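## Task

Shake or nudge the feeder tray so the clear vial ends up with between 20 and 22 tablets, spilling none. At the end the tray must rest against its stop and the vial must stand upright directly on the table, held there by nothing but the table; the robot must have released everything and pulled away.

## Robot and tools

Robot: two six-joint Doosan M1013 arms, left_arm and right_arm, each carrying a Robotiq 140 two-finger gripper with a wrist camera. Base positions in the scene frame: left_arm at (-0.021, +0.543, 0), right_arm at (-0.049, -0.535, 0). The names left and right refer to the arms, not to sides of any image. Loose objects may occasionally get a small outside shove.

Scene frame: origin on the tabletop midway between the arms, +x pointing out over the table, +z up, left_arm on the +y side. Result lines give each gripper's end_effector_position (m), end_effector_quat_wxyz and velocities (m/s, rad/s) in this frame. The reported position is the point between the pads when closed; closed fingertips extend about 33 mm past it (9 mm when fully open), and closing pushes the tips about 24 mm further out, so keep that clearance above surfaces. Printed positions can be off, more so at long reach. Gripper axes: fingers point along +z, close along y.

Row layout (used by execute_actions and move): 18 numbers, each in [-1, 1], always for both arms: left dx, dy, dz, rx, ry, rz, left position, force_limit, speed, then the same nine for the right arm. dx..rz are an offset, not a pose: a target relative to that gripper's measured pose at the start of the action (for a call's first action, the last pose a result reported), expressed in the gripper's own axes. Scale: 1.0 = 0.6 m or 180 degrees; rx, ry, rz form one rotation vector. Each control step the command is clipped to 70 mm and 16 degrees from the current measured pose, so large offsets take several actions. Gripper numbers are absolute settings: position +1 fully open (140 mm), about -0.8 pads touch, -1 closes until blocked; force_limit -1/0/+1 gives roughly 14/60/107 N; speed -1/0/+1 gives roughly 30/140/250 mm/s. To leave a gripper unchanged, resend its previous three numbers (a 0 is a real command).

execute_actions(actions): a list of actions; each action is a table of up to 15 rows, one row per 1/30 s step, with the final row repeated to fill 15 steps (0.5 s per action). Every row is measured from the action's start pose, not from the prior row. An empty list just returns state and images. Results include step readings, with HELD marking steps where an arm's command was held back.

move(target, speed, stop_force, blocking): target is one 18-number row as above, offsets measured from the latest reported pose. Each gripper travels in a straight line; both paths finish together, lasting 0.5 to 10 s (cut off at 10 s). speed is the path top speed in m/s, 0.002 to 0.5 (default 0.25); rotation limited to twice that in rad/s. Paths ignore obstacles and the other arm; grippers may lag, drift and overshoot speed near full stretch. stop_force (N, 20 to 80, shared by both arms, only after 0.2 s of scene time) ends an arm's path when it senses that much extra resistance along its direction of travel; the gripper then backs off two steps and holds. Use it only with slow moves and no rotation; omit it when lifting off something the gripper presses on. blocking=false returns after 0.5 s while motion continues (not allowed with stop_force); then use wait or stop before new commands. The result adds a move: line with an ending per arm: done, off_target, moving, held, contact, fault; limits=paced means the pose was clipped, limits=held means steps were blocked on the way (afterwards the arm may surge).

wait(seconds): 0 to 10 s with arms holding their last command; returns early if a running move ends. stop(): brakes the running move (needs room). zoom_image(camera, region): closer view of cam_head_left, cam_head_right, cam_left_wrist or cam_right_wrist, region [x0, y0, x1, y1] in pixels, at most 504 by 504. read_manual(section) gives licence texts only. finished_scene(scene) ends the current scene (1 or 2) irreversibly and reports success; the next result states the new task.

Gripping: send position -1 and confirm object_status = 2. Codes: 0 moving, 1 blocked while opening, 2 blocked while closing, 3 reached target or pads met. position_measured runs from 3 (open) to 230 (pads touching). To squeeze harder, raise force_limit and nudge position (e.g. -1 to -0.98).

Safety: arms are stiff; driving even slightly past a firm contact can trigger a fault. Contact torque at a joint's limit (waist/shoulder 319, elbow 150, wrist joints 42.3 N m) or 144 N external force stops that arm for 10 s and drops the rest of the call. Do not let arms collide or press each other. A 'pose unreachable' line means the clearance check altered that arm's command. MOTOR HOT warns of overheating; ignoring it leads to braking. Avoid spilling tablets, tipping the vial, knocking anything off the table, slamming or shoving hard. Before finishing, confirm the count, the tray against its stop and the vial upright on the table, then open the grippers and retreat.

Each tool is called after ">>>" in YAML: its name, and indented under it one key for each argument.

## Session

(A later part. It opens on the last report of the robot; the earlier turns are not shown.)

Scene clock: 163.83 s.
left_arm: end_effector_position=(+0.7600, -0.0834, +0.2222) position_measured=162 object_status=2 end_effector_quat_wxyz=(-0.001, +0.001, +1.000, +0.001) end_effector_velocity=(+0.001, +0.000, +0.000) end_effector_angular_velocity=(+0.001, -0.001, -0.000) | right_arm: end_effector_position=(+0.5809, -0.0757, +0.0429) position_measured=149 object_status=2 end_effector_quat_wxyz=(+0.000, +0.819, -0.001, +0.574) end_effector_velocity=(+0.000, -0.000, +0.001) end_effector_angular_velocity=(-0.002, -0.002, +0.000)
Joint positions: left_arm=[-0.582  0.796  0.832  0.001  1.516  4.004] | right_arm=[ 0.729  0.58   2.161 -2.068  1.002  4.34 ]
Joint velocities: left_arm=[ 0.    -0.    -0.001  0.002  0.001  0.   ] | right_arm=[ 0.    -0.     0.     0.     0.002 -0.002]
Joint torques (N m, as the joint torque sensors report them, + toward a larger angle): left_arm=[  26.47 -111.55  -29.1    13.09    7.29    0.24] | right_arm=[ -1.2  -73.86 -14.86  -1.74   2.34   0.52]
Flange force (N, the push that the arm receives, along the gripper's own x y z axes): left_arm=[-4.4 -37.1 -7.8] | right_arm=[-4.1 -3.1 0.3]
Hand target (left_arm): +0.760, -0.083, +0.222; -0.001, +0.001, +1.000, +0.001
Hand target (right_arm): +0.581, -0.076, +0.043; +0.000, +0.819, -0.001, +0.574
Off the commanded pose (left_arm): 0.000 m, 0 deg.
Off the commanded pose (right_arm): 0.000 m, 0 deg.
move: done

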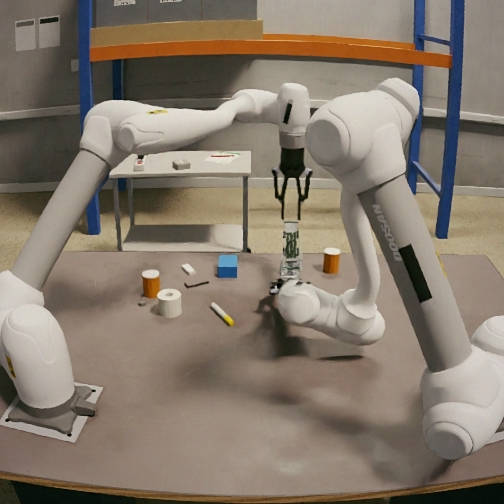

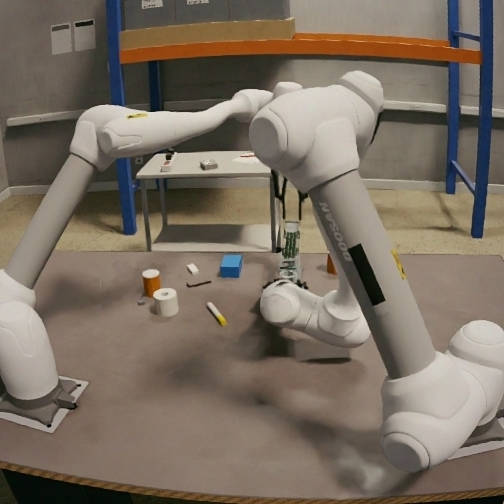

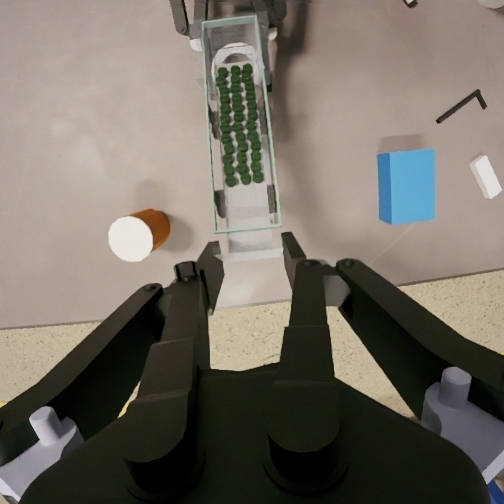

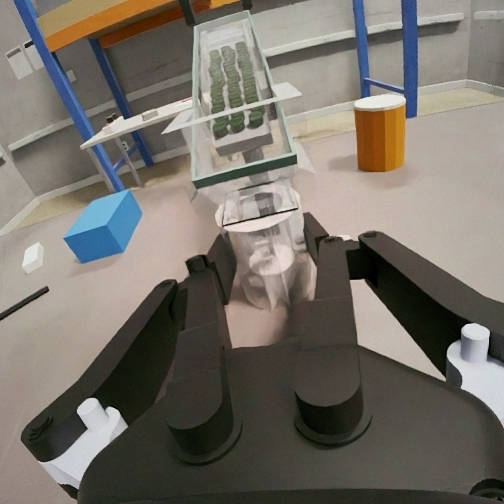

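>>> move:
  target: [0,0,0,0,0,0.0,-0.1,-1,0, 0,0,0,0,0,0,-1,-0.7,-0.7]

>>> move:
  target: [0,-0.004,0.015,0,0,0.016,-0.1,-1,0, 0,0,0,0,0,0,-1,-0.7,-0.7]
  speed: 0.03

>>> move:
  target: [0,0,0,0,0,0.0,-1,-0.8,-1, 0,0,0,0,0,0,-1,-0.7,-0.7]

Scene clock: 172.97 s.
left_arm: end_effector_position=(+0.7600, -0.0834, +0.2221) position_measured=141 object_status=3 end_effector_quat_wxyz=(-0.001, +0.001, +1.000, +0.001) end_effector_velocity=(-0.000, -0.000, -0.000) end_effector_angular_velocity=(+0.001, +0.000, -0.002) | right_arm: end_effector_position=(+0.5809, -0.0757, +0.0429) position_measured=149 object_status=2 end_effector_quat_wxyz=(+0.000, +0.819, -0.001, +0.574) end_effector_velocity=(-0.000, +0.001, +0.000) end_effector_angular_velocity=(+0.001, -0.001, +0.000)
Joint positions: left_arm=[-0.582  0.796  0.832  0.001  1.516  4.004] | right_arm=[ 0.729  0.58   2.161 -2.068  1.002  4.34 ]
Joint velocities: left_arm=[-0.    -0.     0.     0.     0.     0.001] | right_arm=[ 0.001  0.    -0.     0.     0.001  0.001]
Joint torques (N m, as the joint torque sensors report them, + toward a larger angle): left_arm=[  -2.47 -114.53  -40.14    4.2     0.06    0.42] | right_arm=[  0.22 -75.53 -13.13  -1.55   2.3    0.46]
Flange force (N, the push that the arm receives, along the gripper's own x y z axes): left_arm=[-4.0 -0.5 -2.3] | right_arm=[-5.7 -5.0 5.7]
Hand target (left_arm): +0.760, -0.083, +0.222; -0.001, +0.001, +1.000, +0.001
Hand target (right_arm): +0.581, -0.076, +0.043; +0.000, +0.819, -0.001, +0.574
Off the commanded pose (left_arm): 0.000 m, 0 deg.
Off the commanded pose (right_arm): 0.000 m, 0 deg.
move: done

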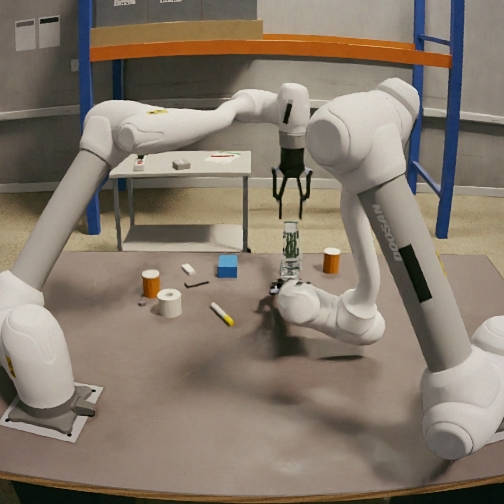

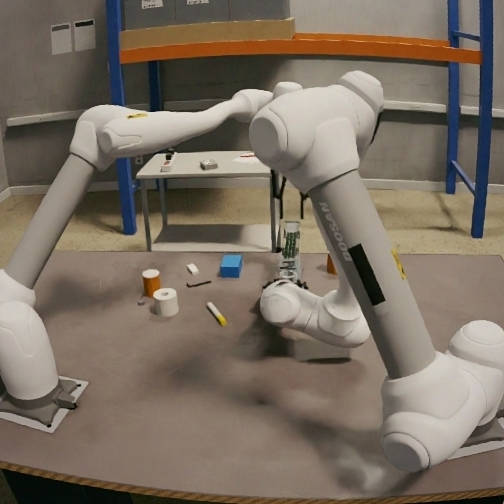

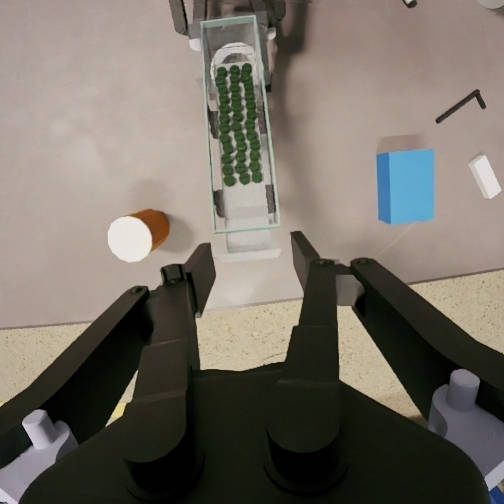

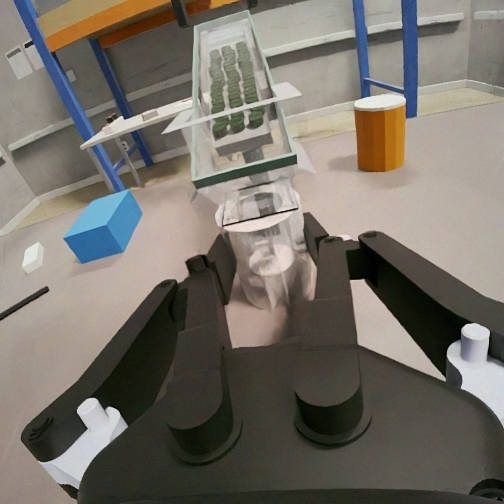

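Scene clock: 174.03 s.
left_arm: end_effector_position=(+0.7600, -0.0858, +0.2131) position_measured=141 object_status=3 end_effector_quat_wxyz=(-0.001, +0.026, +1.000, +0.001) end_effector_velocity=(-0.000, +0.000, -0.000) end_effector_angular_velocity=(+0.000, +0.000, -0.001) | right_arm: end_effector_position=(+0.5809, -0.0757, +0.0429) position_measured=149 object_status=2 end_effector_quat_wxyz=(+0.000, +0.819, -0.001, +0.574) end_effector_velocity=(+0.000, +0.000, +0.001) end_effector_angular_velocity=(+0.001, -0.001, -0.000)
Joint positions: left_arm=[-0.584  0.8    0.84   0.001  1.504  4.052] | right_arm=[ 0.729  0.58   2.161 -2.068  1.002  4.34 ]
Joint velocities: left_arm=[ 0.    -0.     0.     0.     0.     0.001] | right_arm=[ 0.     0.    -0.001  0.001  0.001  0.   ]
Joint torques (N m, as the joint torque sensors report them, + toward a larger angle): left_arm=[   0.65 -114.23  -39.19    4.25    0.06   -0.06] | right_arm=[ -1.68 -71.73 -13.88  -1.78   2.08   0.26]
Flange force (N, the push that the arm receives, along the gripper's own x y z axes): left_arm=[-4.8 -3.7 -3.4] | right_arm=[-1.4 -3.7 -1.7]
Hand target (left_arm): +0.760, -0.086, +0.213; -0.001, +0.026, +1.000, +0.001
Hand target (right_arm): +0.581, -0.076, +0.043; +0.000, +0.819, -0.001, +0.574
Off the commanded pose (left_arm): 0.000 m, 0 deg.
Off the commanded pose (right_arm): 0.000 m, 0 deg.
move: done

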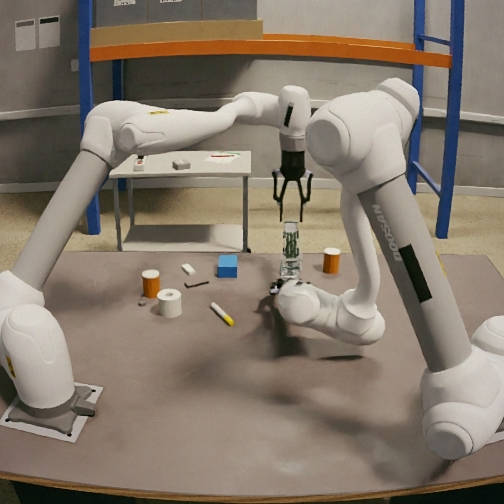

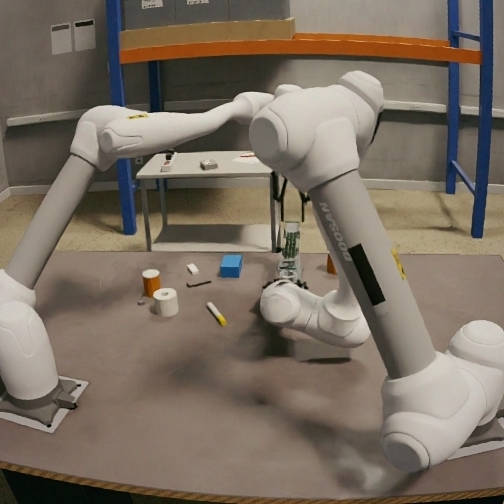

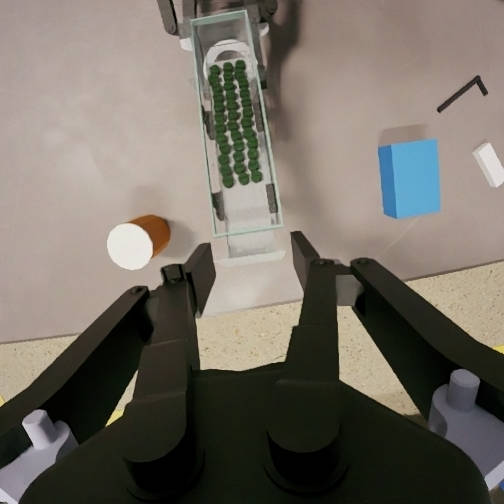

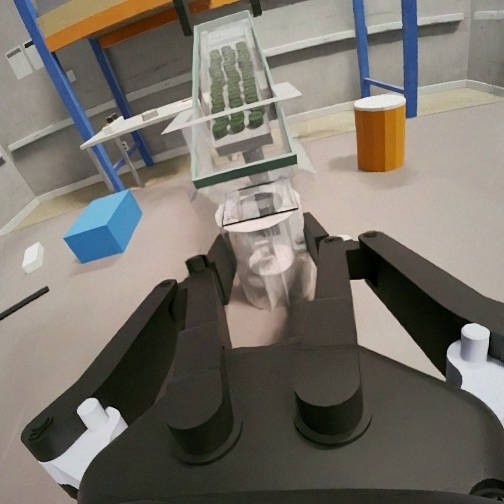

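Scene clock: 174.73 s.
left_arm: end_effector_position=(+0.7600, -0.0858, +0.2131) position_measured=165 object_status=2 end_effector_quat_wxyz=(-0.001, +0.026, +1.000, +0.001) end_effector_velocity=(-0.000, -0.000, -0.000) end_effector_angular_velocity=(+0.000, +0.000, -0.001) | right_arm: end_effector_position=(+0.5809, -0.0757, +0.0429) position_measured=149 object_status=2 end_effector_quat_wxyz=(+0.000, +0.819, -0.001, +0.574) end_effector_velocity=(+0.000, +0.000, +0.000) end_effector_angular_velocity=(+0.000, -0.001, +0.000)
Joint positions: left_arm=[-0.584  0.8    0.84   0.001  1.504  4.052] | right_arm=[ 0.729  0.58   2.161 -2.068  1.002  4.34 ]
Joint velocities: left_arm=[-0.001 -0.     0.    -0.    -0.     0.001] | right_arm=[ 0.    -0.    -0.    -0.     0.001  0.   ]
Joint torques (N m, as the joint torque sensors report them, + toward a larger angle): left_arm=[  -0.7  -110.22  -38.61    4.45   -0.08    0.49] | right_arm=[ -2.95 -73.84 -12.58  -1.48   2.53   0.36]
Flange force (N, the push that the arm receives, along the gripper's own x y z axes): left_arm=[0.2 0.6 -5.4] | right_arm=[-4.3 -8.0 0.8]
Hand target (left_arm): +0.760, -0.086, +0.213; -0.001, +0.026, +1.000, +0.001
Hand target (right_arm): +0.581, -0.076, +0.043; +0.000, +0.819, -0.001, +0.574
Off the commanded pose (left_arm): 0.000 m, 0 deg.
Off the commanded pose (right_arm): 0.000 m, 0 deg.
move: done

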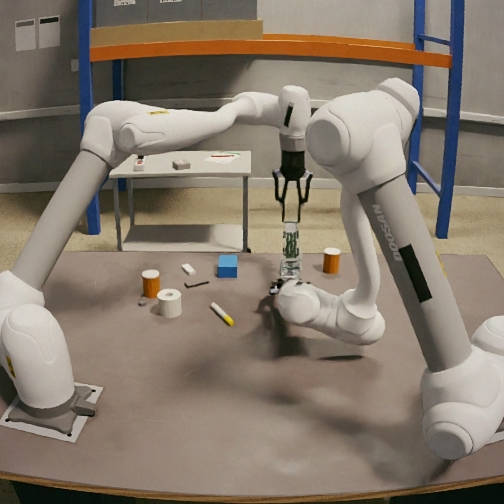

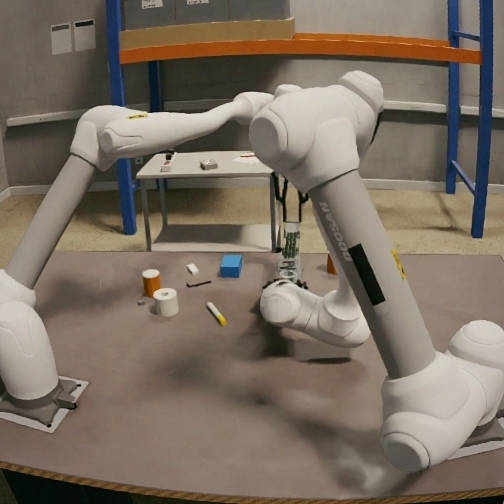

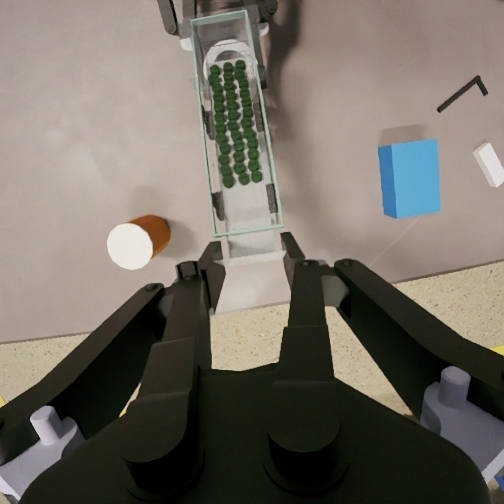

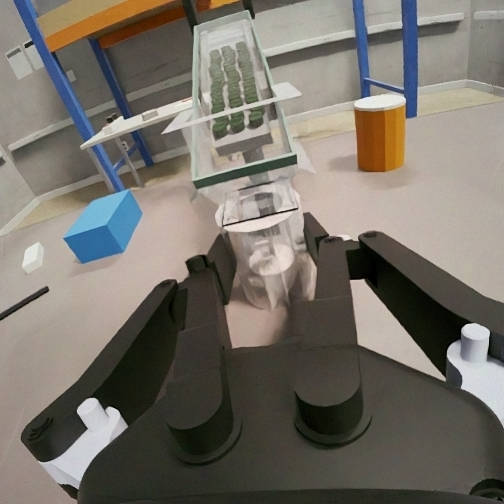

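>>> move:
  target: [-0.009,0,-0.004,0,0,0.0,-1,-0.8,-1, 0,0,0,0,0,0,-1,-0.7,-0.7]
  speed: 0.01

>>> zoom_image:
  camera: "cam_left_wrist"
  region: [120, 10, 380, 270]

Scene clock: 183.80 s.
left_arm: end_effector_position=(+0.7654, -0.0860, +0.2155) position_measured=165 object_status=2 end_effector_quat_wxyz=(-0.001, +0.026, +1.000, +0.001) end_effector_velocity=(-0.000, -0.002, +0.001) end_effector_angular_velocity=(-0.002, -0.002, -0.002) | right_arm: end_effector_position=(+0.5809, -0.0757, +0.0429) position_measured=149 object_status=2 end_effector_quat_wxyz=(+0.000, +0.819, -0.001, +0.574) end_effector_velocity=(+0.000, +0.000, +0.000) end_effector_angular_velocity=(-0.001, -0.001, +0.000)
Joint positions: left_arm=[-0.58   0.809  0.819  0.001  1.515  4.055] | right_arm=[ 0.729  0.58   2.161 -2.068  1.002  4.34 ]
Joint velocities: left_arm=[-0.002  0.    -0.002 -0.    -0.001  0.   ] | right_arm=[ 0.     0.    -0.    -0.     0.001 -0.   ]
Joint torques (N m, as the joint torque sensors report them, + toward a larger angle): left_arm=[  14.37 -127.53  -56.58    9.07   -8.97    0.22] | right_arm=[  1.98 -75.17 -14.82  -1.57   2.56   0.28]
Flange force (N, the push that the arm receives, along the gripper's own x y z axes): left_arm=[24.7 -0.3 9.3] | right_arm=[-4.9 -0.1 6.2]
Hand target (left_arm): +0.765, -0.086, +0.216; -0.001, +0.026, +1.000, +0.001
Hand target (right_arm): +0.581, -0.076, +0.043; +0.000, +0.819, -0.001, +0.574
Off the commanded pose (left_arm): 0.000 m, 0 deg.
Off the commanded pose (right_arm): 0.000 m, 0 deg.
move: done

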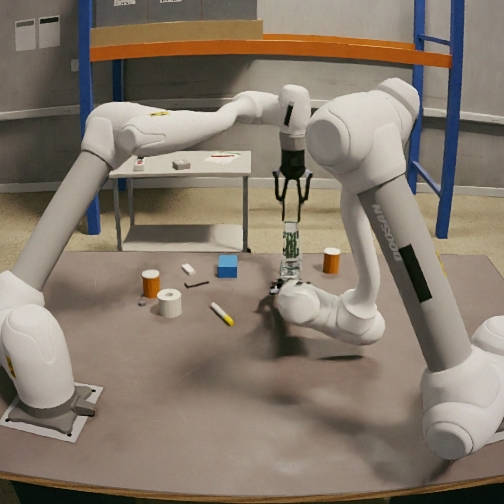

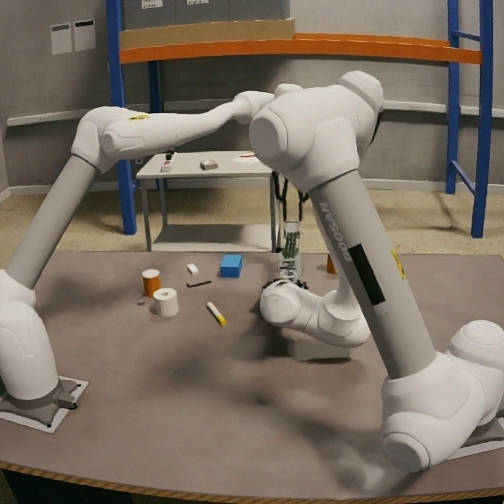

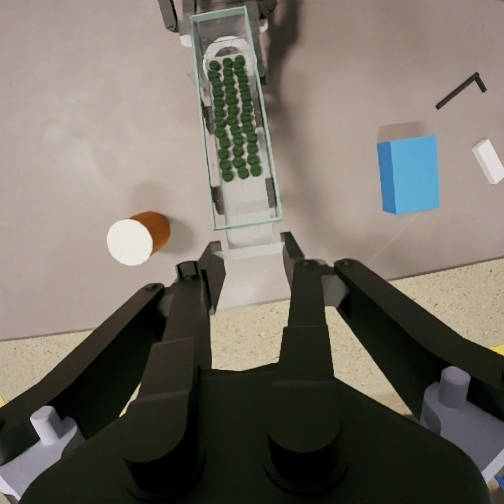

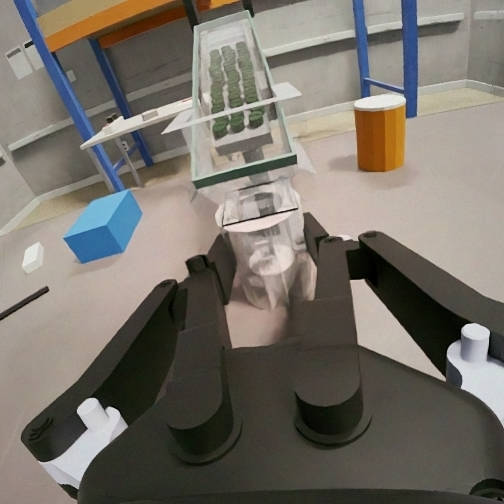

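Region (120, 10, 380, 270) of cam_left_wrist's 504x504 image, scaled by 1.938, with more detail than that image has.

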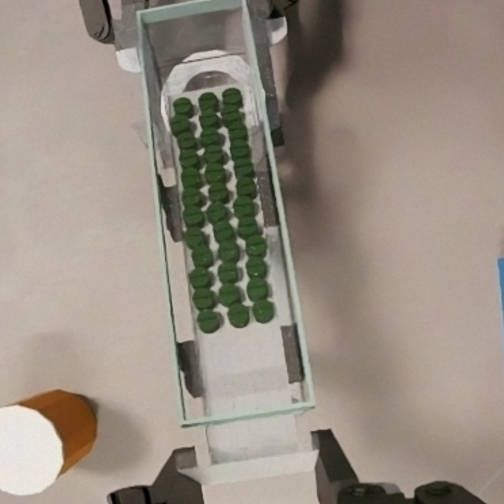

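>>> move:
  target: [0.0105,0,0.0047,0,0,0.0,-1,-0.8,-1, 0,0,0,0,0,0,-1,-0.7,-0.7]
  speed: 0.01

>>> zoom_image:
  camera: "cam_left_wrist"
  region: [120, 10, 380, 270]

Scene clock: 190.40 s.
left_arm: end_effector_position=(+0.7591, -0.0857, +0.2127) position_measured=165 object_status=2 end_effector_quat_wxyz=(-0.001, +0.026, +1.000, +0.001) end_effector_velocity=(+0.000, -0.000, +0.000) end_effector_angular_velocity=(-0.000, -0.000, +0.000) | right_arm: end_effector_position=(+0.5809, -0.0757, +0.0429) position_measured=149 object_status=2 end_effector_quat_wxyz=(+0.000, +0.819, -0.001, +0.574) end_effector_velocity=(-0.000, +0.001, +0.000) end_effector_angular_velocity=(+0.001, +0.000, +0.001)
Joint positions: left_arm=[-0.584  0.799  0.843  0.001  1.502  4.051] | right_arm=[ 0.729  0.58   2.161 -2.068  1.002  4.34 ]
Joint velocities: left_arm=[ 0.  0. -0. -0.  0. -0.] | right_arm=[ 0.001  0.    -0.    -0.    -0.     0.001]
Joint torques (N m, as the joint torque sensors report them, + toward a larger angle): left_arm=[   2.31 -107.72  -36.08    4.74    0.8     0.37] | right_arm=[  0.01 -75.15 -12.72  -1.38   2.38   0.52]
Flange force (N, the push that the arm receives, along the gripper's own x y z axes): left_arm=[-0.3 -4.0 -8.5] | right_arm=[-4.8 -5.6 5.9]
Hand target (left_arm): +0.759, -0.086, +0.213; -0.001, +0.026, +1.000, +0.001
Hand target (right_arm): +0.581, -0.076, +0.043; +0.000, +0.819, -0.001, +0.574
Off the commanded pose (left_arm): 0.000 m, 0 deg.
Off the commanded pose (right_arm): 0.000 m, 0 deg.
move: done

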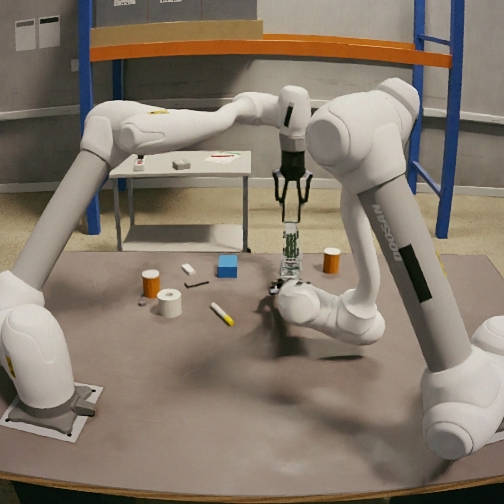

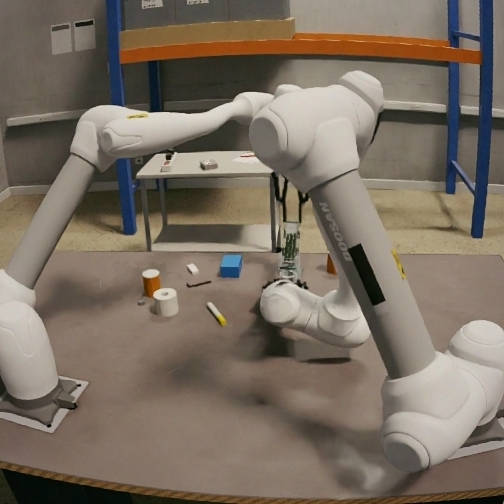

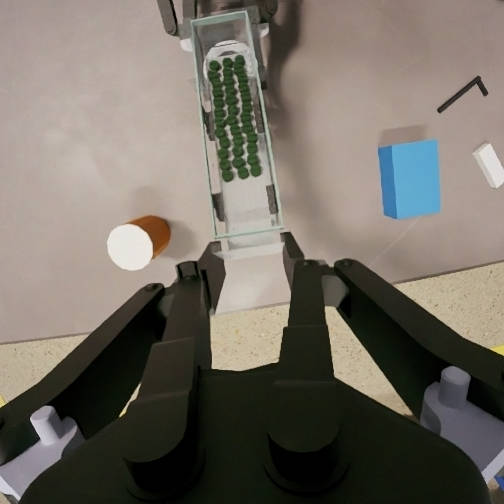

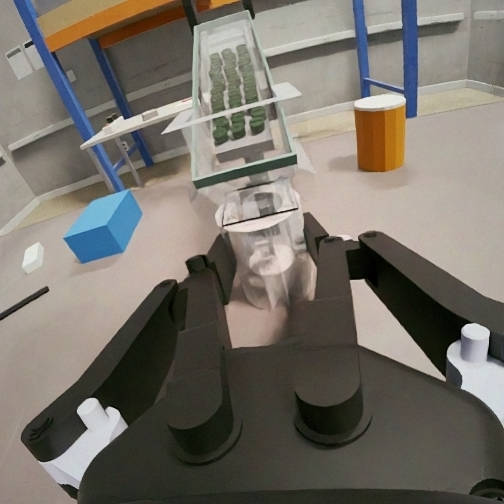

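Region (120, 10, 380, 270) of cam_left_wrist's 504x504 image, scaled by 1.938, with more detail than that image has.

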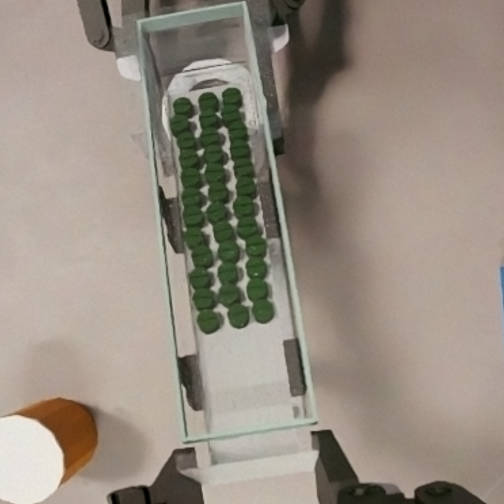

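Tray moved down. Release quickly and see.

>>> execute_actions:
  actions:
    - [[0,0,0,0,0,0,-0.15,-0.8,1,0,0,0,0,0,0,-1,-0.7,-0.7]]

>>> zoom_image:
  camera: "cam_left_wrist"
  region: [120, 10, 380, 270]

Scene clock: 194.43 s.
left_arm: end_effector_position=(+0.7591, -0.0857, +0.2126) position_measured=148 object_status=3 end_effector_quat_wxyz=(-0.001, +0.026, +1.000, +0.001) end_effector_velocity=(-0.000, -0.001, +0.001) end_effector_angular_velocity=(-0.001, -0.000, -0.001) | right_arm: end_effector_position=(+0.5809, -0.0757, +0.0429) position_measured=149 object_status=2 end_effector_quat_wxyz=(+0.000, +0.819, -0.001, +0.574) end_effector_velocity=(-0.000, -0.000, +0.000) end_effector_angular_velocity=(+0.001, -0.001, -0.001)
Joint positions: left_arm=[-0.584  0.799  0.843  0.001  1.502  4.051] | right_arm=[ 0.729  0.58   2.161 -2.068  1.002  4.34 ]
Joint velocities: left_arm=[-0.001 -0.    -0.001 -0.001  0.     0.   ] | right_arm=[0.    0.    0.    0.001 0.001 0.001]
Joint torques (N m, as the joint torque sensors report them, + toward a larger angle): left_arm=[   0.11 -112.27  -38.51    3.91   -0.56    0.31] | right_arm=[  2.45 -74.78 -13.53  -1.67   2.48   0.13]
Flange force (N, the push that the arm receives, along the gripper's own x y z axes): left_arm=[-3.7 -3.6 -6.2] | right_arm=[-3.9 -1.1 7.7]
Hand target (left_arm): +0.759, -0.086, +0.213; -0.001, +0.026, +1.000, +0.001
Hand target (right_arm): +0.581, -0.076, +0.043; +0.000, +0.819, -0.001, +0.574
Off the commanded pose (left_arm): 0.000 m, 0 deg.
Off the commanded pose (right_arm): 0.000 m, 0 deg.
Step readings (end_effector_position):
0: left_arm (+0.7591, -0.0857, +0.2127) | right_arm (+0.5809, -0.0757, +0.0429)
1: left_arm (+0.7591, -0.0857, +0.2127) | right_arm (+0.5809, -0.0757, +0.0429)
2: left_arm (+0.7591, -0.0857, +0.2126) | right_arm (+0.5809, -0.0757, +0.0429)
4: left_arm (+0.7590, -0.0857, +0.2126) | right_arm (+0.5809, -0.0757, +0.0429)
8: left_arm (+0.7590, -0.0857, +0.2126) | right_arm (+0.5809, -0.0757, +0.0429)
15: end_effector_position above

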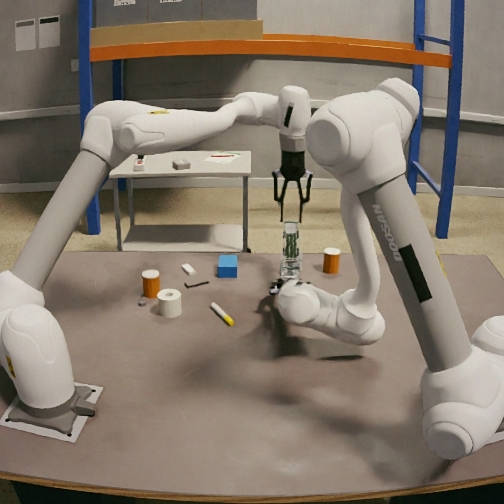

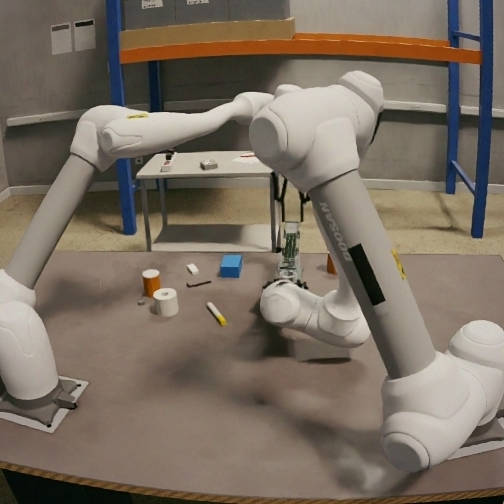

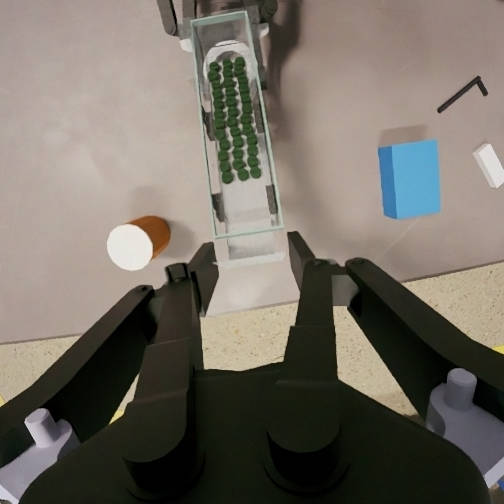

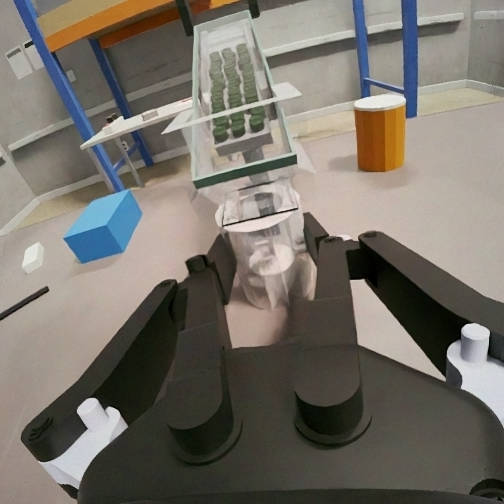

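Region (120, 10, 380, 270) of cam_left_wrist's 504x504 image, scaled by 1.938, with more detail than that image has.

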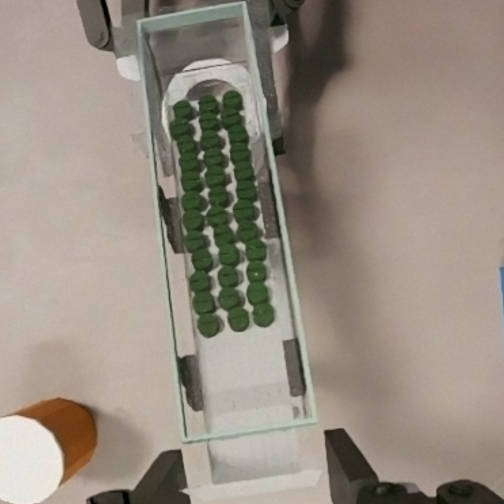

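>>> execute_actions:
  actions:
    - [[-0.003,0,-0.0013,0,0,0,-0.15,-0.8,1,0,0,0,0,0,0,-1,-0.7,-0.7],[-0.006,0,-0.0027,0,0,0,-0.15,-0.8,1,0,0,0,0,0,0,-1,-0.7,-0.7],[-0.009,0,-0.004,0,0,0,-0.15,-0.8,1,0,0,0,0,0,0,-1,-0.7,-0.7],[-0.0123,0,-0.0055,0,0,0,-0.15,-0.8,1,0,0,0,0,0,0,-1,-0.7,-0.7],[-0.0123,0,-0.0055,0,0,0,-0.15,-0.8,1,0,0,0,0,0,0,-1,-0.7,-0.7],[-0.0123,0,-0.0055,0,0,0,-0.15,-0.8,1,0,0,0,0,0,0,-1,-0.7,-0.7],[-0.0123,0,-0.0055,0,0,0,-0.15,-0.8,1,0,0,0,0,0,0,-1,-0.7,-0.7],[-0.0123,0,-0.0055,0,0,0,-1,-0.8,-0.5,0,0,0,0,0,0,-1,-0.7,-0.7]]
    - [[0.002,0,0.0009,0,0,0,-1,-0.8,-0.5,0,0,0,0,0,0,-1,-0.7,-0.7],[0.004,0,0.0018,0,0,0,-1,-0.8,-0.5,0,0,0,0,0,0,-1,-0.7,-0.7],[0.006,0,0.0027,0,0,0,-1,-0.8,-0.5,0,0,0,0,0,0,-1,-0.7,-0.7],[0.008,0,0.0036,0,0,0,-1,-0.8,-0.5,0,0,0,0,0,0,-1,-0.7,-0.7],[0.010,0,0.0045,0,0,0,-1,-0.8,-0.5,0,0,0,0,0,0,-1,-0.7,-0.7],[0.0123,0,0.0055,0,0,0,-1,-0.8,-0.5,0,0,0,0,0,0,-1,-0.7,-0.7]]
    - [[0,0,0,0,0,0,-0.15,-0.8,1,0,0,0,0,0,0,-1,-0.7,-0.7],[0,0,0,0,0,0,-0.15,-0.8,1,0,0,0,0,0,0,-1,-0.7,-0.7],[0,0,0,0,0,0,-0.15,-0.8,1,0,0,0,0,0,0,-1,-0.7,-0.7],[0,0,0,0,0,0,-0.15,-0.8,1,0,0,0,0,0,0,-1,-0.7,-0.7],[-0.006,0,-0.0027,0,0,0,-0.15,-0.8,1,0,0,0,0,0,0,-1,-0.7,-0.7],[-0.0123,0,-0.0055,0,0,0,-0.15,-0.8,1,0,0,0,0,0,0,-1,-0.7,-0.7]]

>>> zoom_image:
  camera: "cam_left_wrist"
  region: [120, 10, 380, 270]

>>> zoom_image:
  camera: "cam_right_wrist"
  region: [150, 100, 370, 320]

Scene clock: 217.40 s.
left_arm: end_effector_position=(+0.7664, -0.0861, +0.2160) position_measured=148 object_status=3 end_effector_quat_wxyz=(-0.001, +0.026, +1.000, +0.001) end_effector_velocity=(-0.000, +0.001, -0.001) end_effector_angular_velocity=(+0.001, +0.002, -0.000) | right_arm: end_effector_position=(+0.5809, -0.0757, +0.0429) position_measured=149 object_status=2 end_effector_quat_wxyz=(+0.000, +0.819, -0.001, +0.574) end_effector_velocity=(-0.000, +0.000, +0.000) end_effector_angular_velocity=(-0.002, -0.000, +0.001)
Joint positions: left_arm=[-0.58   0.811  0.815  0.001  1.518  4.056] | right_arm=[ 0.729  0.58   2.161 -2.068  1.002  4.34 ]
Joint velocities: left_arm=[0.    0.    0.001 0.    0.001 0.001] | right_arm=[ 0.001 -0.    -0.     0.     0.    -0.002]
Joint torques (N m, as the joint torque sensors report them, + toward a larger angle): left_arm=[   0.89 -113.68  -40.52    4.19   -0.19   -0.03] | right_arm=[ -0.3  -73.79 -13.72  -1.21   2.18   0.61]
Flange force (N, the push that the arm receives, along the gripper's own x y z axes): left_arm=[1.9 1.0 -2.1] | right_arm=[-3.4 -3.2 3.2]
Flange force at the end of the 1st action (N, along the gripper's axes at the end of the call): left_arm=[2.3 1.0 -4.8] | right_arm=[-0.1 -0.1 3.3]
Flange force at the end of the 2nd action (N, along the gripper's axes at the end of the call): left_arm=[4.9 -0.9 -12.9] | right_arm=[-1.1 -2.9 4.3]
Hand target (left_arm): +0.766, -0.086, +0.216; -0.001, +0.026, +1.000, +0.001
Hand target (right_arm): +0.581, -0.076, +0.043; +0.000, +0.819, -0.001, +0.574
Off the commanded pose (left_arm): 0.000 m, 0 deg.
Off the commanded pose (right_arm): 0.000 m, 0 deg.
Step readings (end_effector_position; steps 1 to 15: 1st action; 16 to 30: 2nd action; 31 to 45: 3rd action):
0: left_arm (+0.7591, -0.0857, +0.2127) | right_arm (+0.5809, -0.0757, +0.0429)
1: left_arm (+0.7592, -0.0858, +0.2129) | right_arm (+0.5809, -0.0757, +0.0429)
2: left_arm (+0.7604, -0.0861, +0.2136) | right_arm (+0.5809, -0.0757, +0.0429)
4: left_arm (+0.7639, -0.0861, +0.2150) | right_arm (+0.5809, -0.0757, +0.0429)
8: left_arm (+0.7664, -0.0861, +0.2159) | right_arm (+0.5809, -0.0757, +0.0429)
15: left_arm (+0.7664, -0.0861, +0.2160) | right_arm (+0.5809, -0.0757, +0.0429)
16: left_arm (+0.7663, -0.0860, +0.2159) | right_arm (+0.5809, -0.0757, +0.0429)
17: left_arm (+0.7657, -0.0858, +0.2155) | right_arm (+0.5809, -0.0757, +0.0429)
19: left_arm (+0.7632, -0.0858, +0.2144) | right_arm (+0.5809, -0.0757, +0.0429)
23: left_arm (+0.7591, -0.0857, +0.2127) | right_arm (+0.5809, -0.0757, +0.0429)
30: left_arm (+0.7591, -0.0857, +0.2127) | right_arm (+0.5809, -0.0757, +0.0429)
31: left_arm (+0.7591, -0.0857, +0.2127) | right_arm (+0.5809, -0.0757, +0.0429)
32: left_arm (+0.7590, -0.0856, +0.2126) | right_arm (+0.5809, -0.0757, +0.0429)
34: left_arm (+0.7590, -0.0856, +0.2125) | right_arm (+0.5809, -0.0757, +0.0429)
38: left_arm (+0.7660, -0.0861, +0.2159) | right_arm (+0.5809, -0.0757, +0.0429)
45: end_effector_position above

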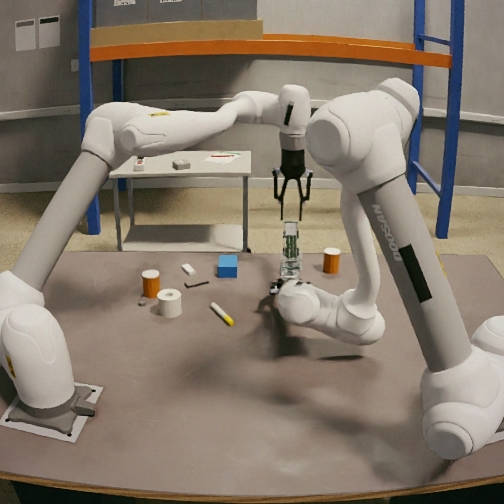

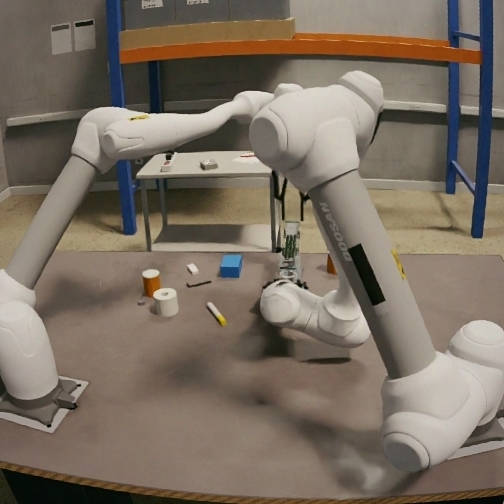

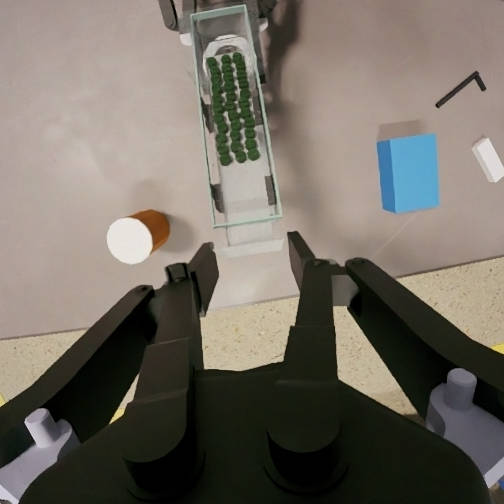

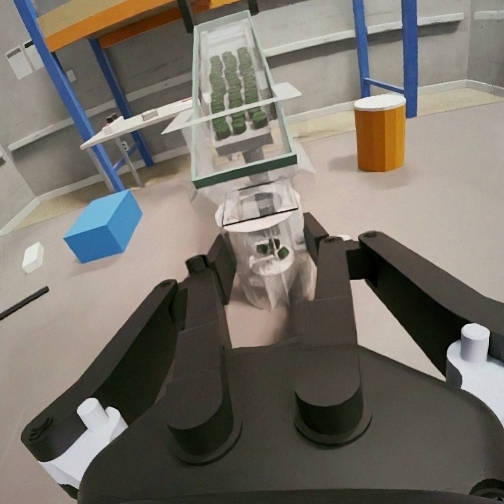

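Region (120, 10, 380, 270) of cam_left_wrist's 504x504 image, scaled by 1.938, with more detail than that image has.

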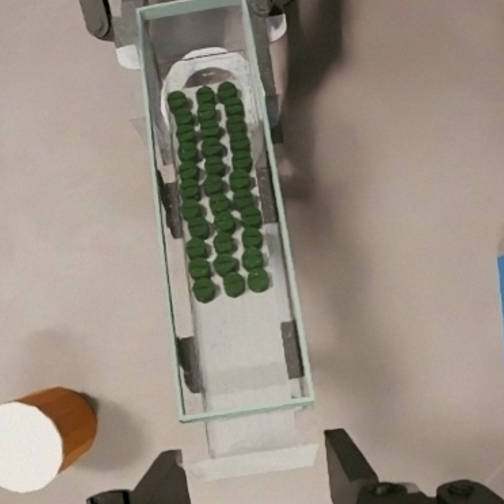

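Region (150, 100, 370, 320) of cam_right_wrist's 504x504 image, scaled by 2.291, with more detail than that image has.

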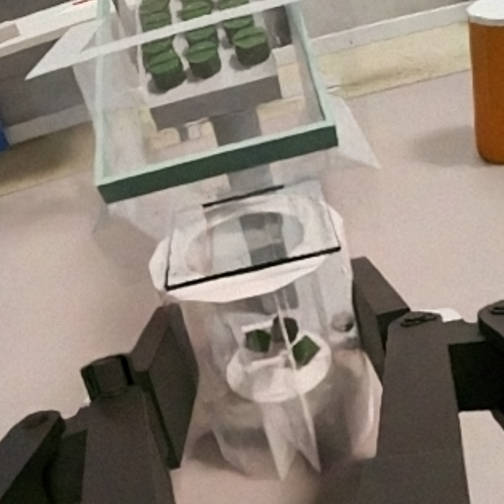

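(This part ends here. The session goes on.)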